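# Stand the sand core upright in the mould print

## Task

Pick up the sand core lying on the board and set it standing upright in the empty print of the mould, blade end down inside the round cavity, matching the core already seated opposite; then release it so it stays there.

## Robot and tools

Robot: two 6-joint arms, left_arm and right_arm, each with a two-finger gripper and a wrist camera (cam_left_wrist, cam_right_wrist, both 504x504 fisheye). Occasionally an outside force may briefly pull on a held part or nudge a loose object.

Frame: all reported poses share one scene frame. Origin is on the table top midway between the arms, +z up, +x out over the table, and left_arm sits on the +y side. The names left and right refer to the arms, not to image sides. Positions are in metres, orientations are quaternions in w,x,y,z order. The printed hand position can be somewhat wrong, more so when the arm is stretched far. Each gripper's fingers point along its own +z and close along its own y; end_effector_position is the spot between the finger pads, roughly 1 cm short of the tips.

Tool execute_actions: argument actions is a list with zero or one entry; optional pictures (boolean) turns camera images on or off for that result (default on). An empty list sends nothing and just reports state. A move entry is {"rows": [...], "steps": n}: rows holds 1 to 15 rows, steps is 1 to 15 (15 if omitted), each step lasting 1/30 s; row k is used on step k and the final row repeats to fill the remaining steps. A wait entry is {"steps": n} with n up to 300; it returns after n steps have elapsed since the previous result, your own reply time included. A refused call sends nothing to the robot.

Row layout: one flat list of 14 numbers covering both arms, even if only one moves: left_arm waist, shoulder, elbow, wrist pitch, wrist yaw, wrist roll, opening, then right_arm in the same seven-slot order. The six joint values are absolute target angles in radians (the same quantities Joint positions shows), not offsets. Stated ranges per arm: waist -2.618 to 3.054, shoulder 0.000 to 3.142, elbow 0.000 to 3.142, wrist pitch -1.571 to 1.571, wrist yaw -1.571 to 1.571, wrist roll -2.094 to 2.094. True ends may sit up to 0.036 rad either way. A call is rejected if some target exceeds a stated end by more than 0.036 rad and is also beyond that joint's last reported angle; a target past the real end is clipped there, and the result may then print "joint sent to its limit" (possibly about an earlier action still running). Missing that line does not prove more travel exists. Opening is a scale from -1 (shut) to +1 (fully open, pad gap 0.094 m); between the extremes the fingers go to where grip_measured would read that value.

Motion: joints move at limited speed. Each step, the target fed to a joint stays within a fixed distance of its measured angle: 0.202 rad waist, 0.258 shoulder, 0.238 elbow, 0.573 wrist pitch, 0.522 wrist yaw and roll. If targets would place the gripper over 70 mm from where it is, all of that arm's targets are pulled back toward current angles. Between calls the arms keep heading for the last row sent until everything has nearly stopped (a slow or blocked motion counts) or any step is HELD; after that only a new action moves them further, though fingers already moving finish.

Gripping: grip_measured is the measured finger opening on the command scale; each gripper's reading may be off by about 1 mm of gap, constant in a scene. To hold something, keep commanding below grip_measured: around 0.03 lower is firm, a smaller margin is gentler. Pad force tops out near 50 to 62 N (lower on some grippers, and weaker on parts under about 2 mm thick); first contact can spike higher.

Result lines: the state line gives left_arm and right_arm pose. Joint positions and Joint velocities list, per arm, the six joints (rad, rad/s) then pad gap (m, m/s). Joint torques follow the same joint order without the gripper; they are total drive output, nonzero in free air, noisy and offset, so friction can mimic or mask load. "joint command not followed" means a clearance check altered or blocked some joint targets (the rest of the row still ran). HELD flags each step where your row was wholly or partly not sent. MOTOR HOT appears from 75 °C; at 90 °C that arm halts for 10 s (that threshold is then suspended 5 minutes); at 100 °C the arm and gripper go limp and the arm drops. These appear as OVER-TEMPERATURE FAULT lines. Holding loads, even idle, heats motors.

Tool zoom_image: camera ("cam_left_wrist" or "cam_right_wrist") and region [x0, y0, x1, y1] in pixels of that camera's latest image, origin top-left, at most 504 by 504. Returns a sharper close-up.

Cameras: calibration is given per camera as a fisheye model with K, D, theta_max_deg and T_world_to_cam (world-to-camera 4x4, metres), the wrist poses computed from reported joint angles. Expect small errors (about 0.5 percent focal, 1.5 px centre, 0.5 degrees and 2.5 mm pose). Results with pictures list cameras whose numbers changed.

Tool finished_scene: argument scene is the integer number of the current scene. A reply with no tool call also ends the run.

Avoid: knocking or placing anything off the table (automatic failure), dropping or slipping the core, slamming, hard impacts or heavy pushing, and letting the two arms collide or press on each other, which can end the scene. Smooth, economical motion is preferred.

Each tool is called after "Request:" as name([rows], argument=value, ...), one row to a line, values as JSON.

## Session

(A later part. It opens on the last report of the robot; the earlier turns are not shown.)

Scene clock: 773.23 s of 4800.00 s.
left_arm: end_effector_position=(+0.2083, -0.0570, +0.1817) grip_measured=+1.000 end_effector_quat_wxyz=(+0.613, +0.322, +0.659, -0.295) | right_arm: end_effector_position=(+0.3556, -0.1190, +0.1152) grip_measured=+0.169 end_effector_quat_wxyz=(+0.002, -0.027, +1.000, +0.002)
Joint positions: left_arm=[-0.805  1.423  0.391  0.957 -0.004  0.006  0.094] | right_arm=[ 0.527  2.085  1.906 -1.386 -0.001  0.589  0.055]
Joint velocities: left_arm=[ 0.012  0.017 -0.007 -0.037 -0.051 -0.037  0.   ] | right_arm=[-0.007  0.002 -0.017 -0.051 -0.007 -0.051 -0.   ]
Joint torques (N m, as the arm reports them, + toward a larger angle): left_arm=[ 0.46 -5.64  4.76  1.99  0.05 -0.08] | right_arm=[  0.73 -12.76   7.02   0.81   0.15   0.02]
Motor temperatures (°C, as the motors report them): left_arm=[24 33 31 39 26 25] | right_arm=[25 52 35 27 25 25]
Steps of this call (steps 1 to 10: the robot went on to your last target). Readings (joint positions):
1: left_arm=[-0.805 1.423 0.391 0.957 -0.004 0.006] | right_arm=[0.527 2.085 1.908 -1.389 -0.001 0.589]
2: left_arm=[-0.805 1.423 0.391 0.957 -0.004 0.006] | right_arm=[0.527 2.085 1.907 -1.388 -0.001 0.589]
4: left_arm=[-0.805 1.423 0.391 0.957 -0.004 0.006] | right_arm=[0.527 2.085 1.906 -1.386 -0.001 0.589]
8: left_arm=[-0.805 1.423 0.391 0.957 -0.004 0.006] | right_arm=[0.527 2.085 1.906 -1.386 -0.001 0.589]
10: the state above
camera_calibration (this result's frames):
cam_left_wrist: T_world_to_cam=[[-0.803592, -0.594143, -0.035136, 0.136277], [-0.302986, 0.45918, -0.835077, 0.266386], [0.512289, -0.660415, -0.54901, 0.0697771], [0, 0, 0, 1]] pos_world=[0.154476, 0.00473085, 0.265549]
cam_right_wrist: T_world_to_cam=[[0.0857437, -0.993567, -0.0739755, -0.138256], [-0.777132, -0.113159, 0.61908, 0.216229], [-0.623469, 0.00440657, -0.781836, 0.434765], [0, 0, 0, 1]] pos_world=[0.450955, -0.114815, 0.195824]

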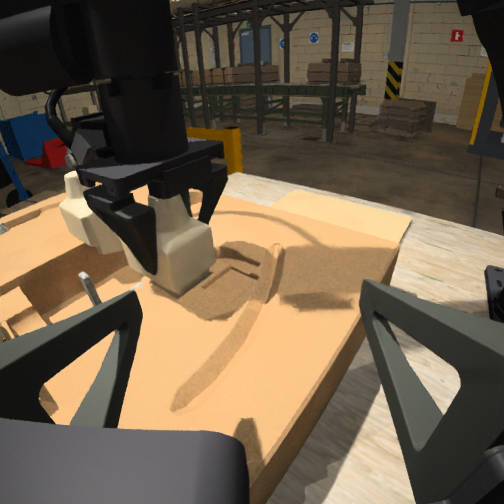

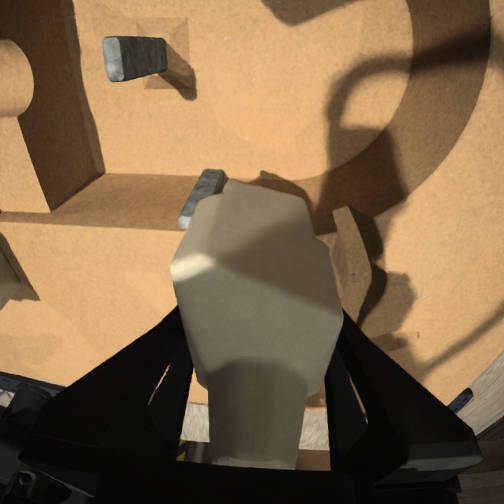

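Request:
execute_actions([
  {"rows": [[-0.8,1.42,0.38,0.97,0,0,1,0.538,2.058,1.899,-1.371,0,0.595,0.13],[-0.8,1.42,0.38,0.97,0,0,1,0.54,2.058,1.897,-1.368,0,0.595,0.13],[-0.8,1.42,0.38,0.97,0,0,1,0.54,2.058,1.895,-1.365,0,0.595,0.13],[-0.8,1.42,0.38,0.97,0,0,1,0.54,2.058,1.892,-1.362,0,0.595,0.13],[-0.8,1.42,0.38,0.97,0,0,1,0.54,2.058,1.889,-1.359,0,0.595,0.13],[-0.8,1.42,0.38,0.97,0,0,1,0.54,2.058,1.886,-1.356,0,0.595,0.13],[-0.8,1.42,0.38,0.97,0,0,1,0.54,2.058,1.883,-1.353,0,0.595,0.13],[-0.8,1.42,0.38,0.97,0,0,1,0.54,2.058,1.88,-1.35,0,0.595,0.13],[-0.8,1.42,0.38,0.97,0,0,1,0.54,2.058,1.877,-1.348,0,0.595,0.13],[-0.8,1.42,0.38,0.97,0,0,1,0.54,2.058,1.874,-1.346,0,0.595,0.13],[-0.8,1.42,0.38,0.97,0,0,1,0.54,2.058,1.871,-1.345,0,0.595,0.13],[-0.8,1.42,0.38,0.97,0,0,1,0.54,2.058,1.869,-1.345,0,0.595,0.13],[-0.8,1.42,0.38,0.97,0,0,1,0.54,2.058,1.867,-1.345,0,0.595,0.13]], "steps": 15},
], pictures=false)

Request:
execute_actions([
  {"steps": 10},
])

Request:
zoom_image(camera="cam_left_wrist", region=[110, 210, 240, 320])

Scene clock: 800.27 s of 4800.00 s.
left_arm: end_effector_position=(+0.2083, -0.0570, +0.1817) grip_measured=+1.000 end_effector_quat_wxyz=(+0.613, +0.322, +0.659, -0.295) | right_arm: end_effector_position=(+0.3548, -0.1180, +0.1068) grip_measured=+0.169 end_effector_quat_wxyz=(+0.000, -0.028, +1.000, +0.002)
Joint positions: left_arm=[-0.805  1.423  0.391  0.957 -0.004  0.006  0.094] | right_arm=[ 0.53   2.085  1.872 -1.355 -0.002  0.59   0.055]
Joint velocities: left_arm=[ 0.007 -0.012 -0.002  0.022 -0.022 -0.037  0.   ] | right_arm=[-0.002  0.002 -0.017  0.051  0.037 -0.051  0.   ]
Joint torques (N m, as the arm reports them, + toward a larger angle): left_arm=[ 0.43 -5.61  4.73  2.    0.05 -0.08] | right_arm=[  1.04 -12.91   7.09   0.78   0.03   0.  ]
Motor temperatures (°C, as the motors report them): left_arm=[24 33 31 39 26 25] | right_arm=[25 53 35 27 25 25]
Steps of this call (steps 1 to 15: the robot went on to your last target; steps 16 to 90: nothing new was sent; then 23.53 s passed at rest; steps 91 to 105: all 15 steps of this action). Readings (joint positions):
91: left_arm=[-0.805 1.423 0.391 0.957 -0.004 0.006] | right_arm=[0.527 2.085 1.906 -1.386 -0.002 0.589]
92: left_arm=[-0.805 1.423 0.391 0.957 -0.004 0.006] | right_arm=[0.527 2.085 1.906 -1.386 -0.002 0.589]
94: left_arm=[-0.805 1.423 0.391 0.957 -0.004 0.006] | right_arm=[0.527 2.085 1.904 -1.385 -0.002 0.589]
98: left_arm=[-0.805 1.423 0.391 0.957 -0.004 0.006] | right_arm=[0.529 2.085 1.889 -1.372 -0.002 0.589]
105: the state above

Scene clock: 800.60 s of 4800.00 s.
left_arm: end_effector_position=(+0.2083, -0.0570, +0.1817) grip_measured=+1.000 end_effector_quat_wxyz=(+0.613, +0.322, +0.659, -0.295) | right_arm: end_effector_position=(+0.3547, -0.1181, +0.1067) grip_measured=+0.169 end_effector_quat_wxyz=(+0.000, -0.028, +1.000, +0.002)
Joint positions: left_arm=[-0.805  1.423  0.391  0.957 -0.004  0.006  0.094] | right_arm=[ 0.53   2.085  1.872 -1.355 -0.002  0.59   0.055]
Joint velocities: left_arm=[-0.002  0.002  0.012 -0.007  0.007  0.007  0.   ] | right_arm=[ 0.002 -0.012 -0.017  0.007 -0.022 -0.037 -0.001]
Joint torques (N m, as the arm reports them, + toward a larger angle): left_arm=[ 0.46 -5.63  4.74  2.    0.06 -0.07] | right_arm=[  0.87 -12.82   6.99   0.75   0.08   0.05]
Motor temperatures (°C, as the motors report them): left_arm=[24 33 31 39 26 25] | right_arm=[25 53 35 27 25 25]
Steps of this call (steps 1 to 10: the robot went on to your last target). Readings (joint positions):
1: left_arm=[-0.805 1.423 0.391 0.957 -0.004 0.006] | right_arm=[0.530 2.085 1.872 -1.355 -0.002 0.590]
2: left_arm=[-0.805 1.423 0.391 0.957 -0.004 0.006] | right_arm=[0.530 2.085 1.872 -1.355 -0.002 0.590]
4: left_arm=[-0.805 1.423 0.391 0.957 -0.004 0.006] | right_arm=[0.530 2.085 1.872 -1.355 -0.002 0.590]
8: left_arm=[-0.805 1.423 0.391 0.957 -0.004 0.006] | right_arm=[0.530 2.085 1.872 -1.355 -0.002 0.590]
10: the state above
camera_calibration (this result's frames):
cam_left_wrist: T_world_to_cam=[[-0.803592, -0.594143, -0.035136, 0.136277], [-0.302986, 0.45918, -0.835077, 0.266386], [0.512289, -0.660415, -0.54901, 0.0697771], [0, 0, 0, 1]] pos_world=[0.154476, 0.00473085, 0.265549]
cam_right_wrist: T_world_to_cam=[[0.0878356, -0.993402, -0.0737355, -0.138662], [-0.77531, -0.114652, 0.621088, 0.219869], [-0.625444, 0.00261424, -0.780265, 0.427813], [0, 0, 0, 1]] pos_world=[0.450219, -0.113658, 0.187026]

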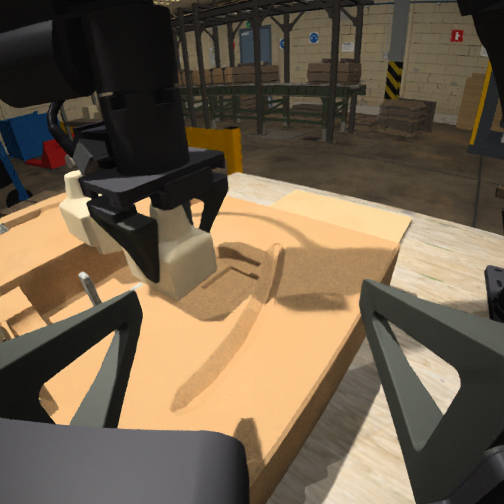

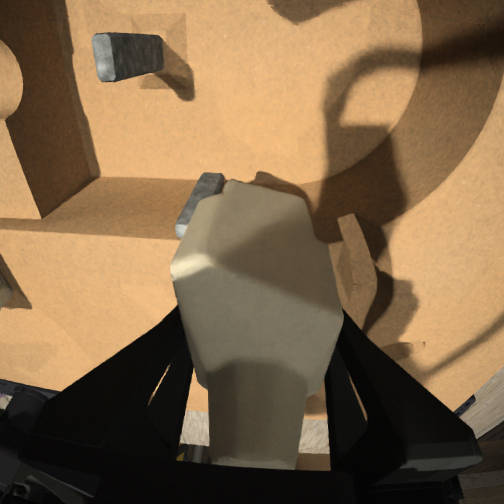

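Region (110, 210, 240, 320) of cam_left_wrist's 504x504 image, scaled by 3.877, with more detail than that image has; it fills the top 426 rows of this view, and the rest is white.

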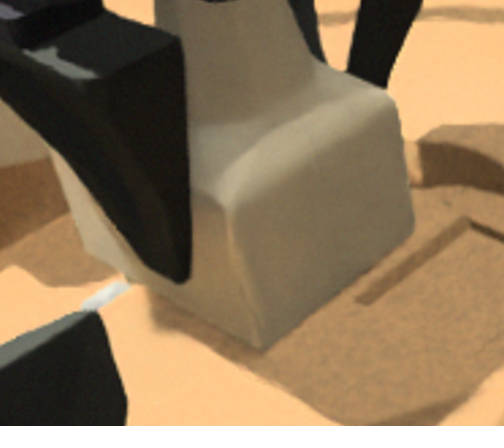

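Nearly seated. I'll lower a little more to find contact.

Request:
execute_actions([
  {"rows": [[-0.8,1.42,0.38,0.97,0,0,1,0.537,2.062,1.865,-1.343,0,0.595,0.13],[-0.8,1.42,0.38,0.97,0,0,1,0.537,2.062,1.863,-1.341,0,0.595,0.13],[-0.8,1.42,0.38,0.97,0,0,1,0.537,2.062,1.861,-1.339,0,0.595,0.13],[-0.8,1.42,0.38,0.97,0,0,1,0.537,2.062,1.859,-1.337,0,0.595,0.13],[-0.8,1.42,0.38,0.97,0,0,1,0.537,2.062,1.857,-1.335,0,0.595,0.13],[-0.8,1.42,0.38,0.97,0,0,1,0.537,2.062,1.855,-1.335,0,0.595,0.13],[-0.8,1.42,0.38,0.97,0,0,1,0.537,2.062,1.853,-1.335,0,0.595,0.13]], "steps": 15},
], pictures=false)

Scene clock: 821.93 s of 4800.00 s.
left_arm: end_effector_position=(+0.2083, -0.0570, +0.1817) grip_measured=+1.000 end_effector_quat_wxyz=(+0.613, +0.322, +0.659, -0.295) | right_arm: end_effector_position=(+0.3547, -0.1181, +0.1061) grip_measured=+0.169 end_effector_quat_wxyz=(+0.000, -0.028, +1.000, +0.002)
Joint positions: left_arm=[-0.805  1.423  0.391  0.957 -0.004  0.006  0.094] | right_arm=[ 0.53   2.085  1.869 -1.352 -0.002  0.59   0.055]
Joint velocities: left_arm=[ 0.012 -0.007 -0.017 -0.022 -0.081  0.022  0.   ] | right_arm=[-0.017  0.012 -0.002  0.022  0.007  0.007  0.001]
Joint torques (N m, as the arm reports them, + toward a larger angle): left_arm=[ 0.45 -5.62  4.75  2.    0.04 -0.07] | right_arm=[  0.67 -12.53   5.83   0.83   0.04   0.02]
Motor temperatures (°C, as the motors report them): left_arm=[24 33 31 39 26 25] | right_arm=[25 53 35 27 25 25]
Steps of this call (steps 1 to 15: the robot went on to your last target; steps 16 to 90: nothing new was sent; then 17.83 s passed at rest; steps 91 to 105: all 15 steps of this action). Readings (joint positions):
91: left_arm=[-0.805 1.423 0.391 0.957 -0.004 0.006] | right_arm=[0.530 2.085 1.872 -1.355 -0.002 0.590]
92: left_arm=[-0.805 1.423 0.391 0.957 -0.004 0.006] | right_arm=[0.530 2.085 1.872 -1.355 -0.002 0.590]
94: left_arm=[-0.805 1.423 0.391 0.957 -0.004 0.006] | right_arm=[0.530 2.085 1.872 -1.355 -0.002 0.590]
98: left_arm=[-0.805 1.423 0.391 0.957 -0.004 0.006] | right_arm=[0.530 2.085 1.869 -1.352 -0.002 0.590]
105: the state above

It's seated at z≈0.106. Releasing and lifting now.

Request:
execute_actions([
  {"rows": [[-0.8,1.42,0.38,0.97,0,0,1,0.53,2.08,1.869,-1.352,0,0.59,0.15],[-0.8,1.42,0.38,0.97,0,0,1,0.53,2.08,1.869,-1.352,0,0.59,0.17],[-0.8,1.42,0.38,0.97,0,0,1,0.53,2.08,1.869,-1.352,0,0.59,0.2],[-0.8,1.42,0.38,0.97,0,0,1,0.53,2.08,1.869,-1.352,0,0.59,0.26],[-0.8,1.42,0.38,0.97,0,0,1,0.53,2.08,1.869,-1.355,0,0.59,0.34],[-0.8,1.42,0.38,0.97,0,0,1,0.53,2.08,1.869,-1.365,0,0.59,0.42],[-0.8,1.42,0.38,0.97,0,0,1,0.53,2.08,1.875,-1.38,0,0.59,0.5],[-0.8,1.42,0.38,0.97,0,0,1,0.53,2.08,1.885,-1.395,0,0.59,0.55],[-0.8,1.42,0.38,0.97,0,0,1,0.53,2.08,1.90,-1.41,0,0.59,0.55],[-0.8,1.42,0.38,0.97,0,0,1,0.53,2.08,1.915,-1.425,0,0.59,0.55],[-0.8,1.42,0.38,0.97,0,0,1,0.53,2.08,1.93,-1.44,0,0.59,0.55],[-0.8,1.42,0.38,0.97,0,0,1,0.53,2.08,1.945,-1.455,0,0.59,0.55],[-0.8,1.42,0.38,0.97,0,0,1,0.53,2.08,1.96,-1.47,0,0.59,0.6],[-0.8,1.42,0.38,0.97,0,0,1,0.53,2.08,1.975,-1.485,0,0.59,0.65],[-0.8,1.42,0.38,0.97,0,0,1,0.53,2.08,1.99,-1.50,0,0.59,0.7]], "steps": 15},
], pictures=false)

Request:
execute_actions([
  {"rows": [[-0.8,1.42,0.38,0.97,0,0,1,0.53,2.08,2.005,-1.515,0,0.59,0.75],[-0.8,1.42,0.38,0.97,0,0,1,0.53,2.08,2.02,-1.53,0,0.59,0.8],[-0.8,1.42,0.38,0.97,0,0,1,0.53,2.08,2.035,-1.545,0,0.59,0.8],[-0.8,1.42,0.38,0.97,0,0,1,0.53,2.08,2.05,-1.555,0,0.59,0.8],[-0.8,1.42,0.38,0.97,0,0,1,0.53,2.08,2.065,-1.565,0,0.59,0.8],[-0.8,1.42,0.38,0.97,0,0,1,0.53,2.075,2.08,-1.565,0,0.59,0.8],[-0.8,1.42,0.38,0.97,0,0,1,0.53,2.065,2.095,-1.565,0,0.59,0.8],[-0.8,1.42,0.38,0.97,0,0,1,0.53,2.055,2.11,-1.565,0,0.59,0.8],[-0.8,1.42,0.38,0.97,0,0,1,0.53,2.045,2.12,-1.565,0,0.59,0.8],[-0.8,1.42,0.38,0.97,0,0,1,0.53,2.035,2.13,-1.565,0,0.59,0.8],[-0.8,1.42,0.38,0.97,0,0,1,0.53,2.025,2.14,-1.565,0,0.59,0.8],[-0.8,1.42,0.38,0.97,0,0,1,0.53,2.02,2.145,-1.565,0,0.59,0.8]], "steps": 15},
])

Scene clock: 849.23 s of 4800.00 s.
left_arm: end_effector_position=(+0.2083, -0.0570, +0.1817) grip_measured=+1.000 end_effector_quat_wxyz=(+0.613, +0.322, +0.659, -0.295) | right_arm: end_effector_position=(+0.3517, -0.1203, +0.1244) grip_measured=+0.673 end_effector_quat_wxyz=(-0.004, -0.028, +1.000, -0.001)
Joint positions: left_arm=[-0.805  1.423  0.391  0.957 -0.004  0.006  0.094] | right_arm=[ 0.53   2.085  1.942 -1.436 -0.002  0.59   0.079]
Joint velocities: left_arm=[-0.007  0.007  0.002 -0.037 -0.022 -0.066  0.   ] | right_arm=[-0.007 -0.012  0.476 -0.344  0.051  0.007  0.048]
Joint torques (N m, as the arm reports them, + toward a larger angle): left_arm=[ 0.43 -5.65  4.76  1.99  0.04 -0.07] | right_arm=[  0.02 -10.97   9.25   0.5    0.03  -0.01]
Motor temperatures (°C, as the motors report them): left_arm=[24 33 31 39 26 25] | right_arm=[25 53 34 27 24 25]
Steps of this call (steps 1 to 15: the robot went on to your last target; steps 16 to 90: nothing new was sent; then 23.80 s passed at rest; steps 91 to 105: all 15 steps of this action). Readings (joint positions):
91: left_arm=[-0.805 1.423 0.391 0.957 -0.004 0.006] | right_arm=[0.530 2.085 1.869 -1.352 -0.002 0.590]
92: left_arm=[-0.805 1.423 0.391 0.957 -0.004 0.006] | right_arm=[0.530 2.085 1.869 -1.352 -0.002 0.590]
94: left_arm=[-0.805 1.423 0.391 0.957 -0.004 0.006] | right_arm=[0.530 2.085 1.869 -1.352 -0.002 0.590]
98: left_arm=[-0.805 1.423 0.391 0.957 -0.004 0.006] | right_arm=[0.530 2.085 1.869 -1.358 -0.002 0.590]
105: the state above

Scene clock: 849.73 s of 4800.00 s.
left_arm: end_effector_position=(+0.2083, -0.0570, +0.1817) grip_measured=+1.000 end_effector_quat_wxyz=(+0.613, +0.322, +0.659, -0.295) | right_arm: end_effector_position=(+0.3572, -0.1162, +0.1882) grip_measured=+0.797 end_effector_quat_wxyz=(+0.045, -0.028, +0.998, +0.033)
Joint positions: left_arm=[-0.805  1.423  0.391  0.957 -0.004  0.006  0.094] | right_arm=[ 0.53   2.038  2.124 -1.544 -0.002  0.59   0.084]
Joint velocities: left_arm=[ 0.002  0.002 -0.012 -0.051 -0.081  0.066  0.   ] | right_arm=[-0.002 -0.217  0.129 -0.037  0.066  0.066 -0.   ]
Joint torques (N m, as the arm reports them, + toward a larger angle): left_arm=[ 0.44 -5.63  4.74  1.99  0.04 -0.07] | right_arm=[ -0.03 -10.41   8.58   0.75   0.04  -0.05]
Motor temperatures (°C, as the motors report them): left_arm=[24 33 31 39 26 25] | right_arm=[25 53 35 27 24 25]
Steps of this call (steps 1 to 15: all 15 steps of this action). Readings (joint positions):
1: left_arm=[-0.805 1.423 0.391 0.957 -0.004 0.006] | right_arm=[0.530 2.085 1.958 -1.448 -0.002 0.590]
2: left_arm=[-0.805 1.423 0.391 0.957 -0.004 0.006] | right_arm=[0.530 2.085 1.974 -1.460 -0.002 0.590]
4: left_arm=[-0.805 1.423 0.391 0.957 -0.004 0.006] | right_arm=[0.530 2.085 2.004 -1.487 -0.002 0.590]
8: left_arm=[-0.805 1.423 0.391 0.957 -0.004 0.006] | right_arm=[0.530 2.085 2.063 -1.528 -0.002 0.590]
15: the state above
camera_calibration (this result's frames):
cam_left_wrist: T_world_to_cam=[[-0.803592, -0.594143, -0.035136, 0.136277], [-0.302986, 0.45918, -0.835077, 0.266386], [0.512289, -0.660415, -0.54901, 0.0697771], [0, 0, 0, 1]] pos_world=[0.154476, 0.00473085, 0.265549]
cam_right_wrist: T_world_to_cam=[[0.0968309, -0.986612, -0.131228, -0.122602], [-0.826351, -0.153182, 0.541922, 0.200083], [-0.554768, 0.0559653, -0.830121, 0.483277], [0, 0, 0, 1]] pos_world=[0.445317, -0.117358, 0.27666]

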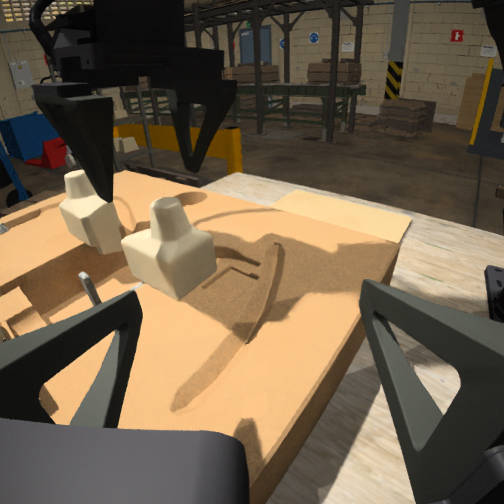

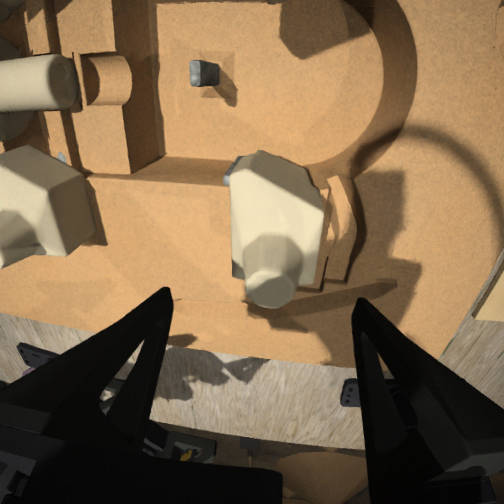

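Request:
finished_scene(scene=2)

The scene is finished: the task was done.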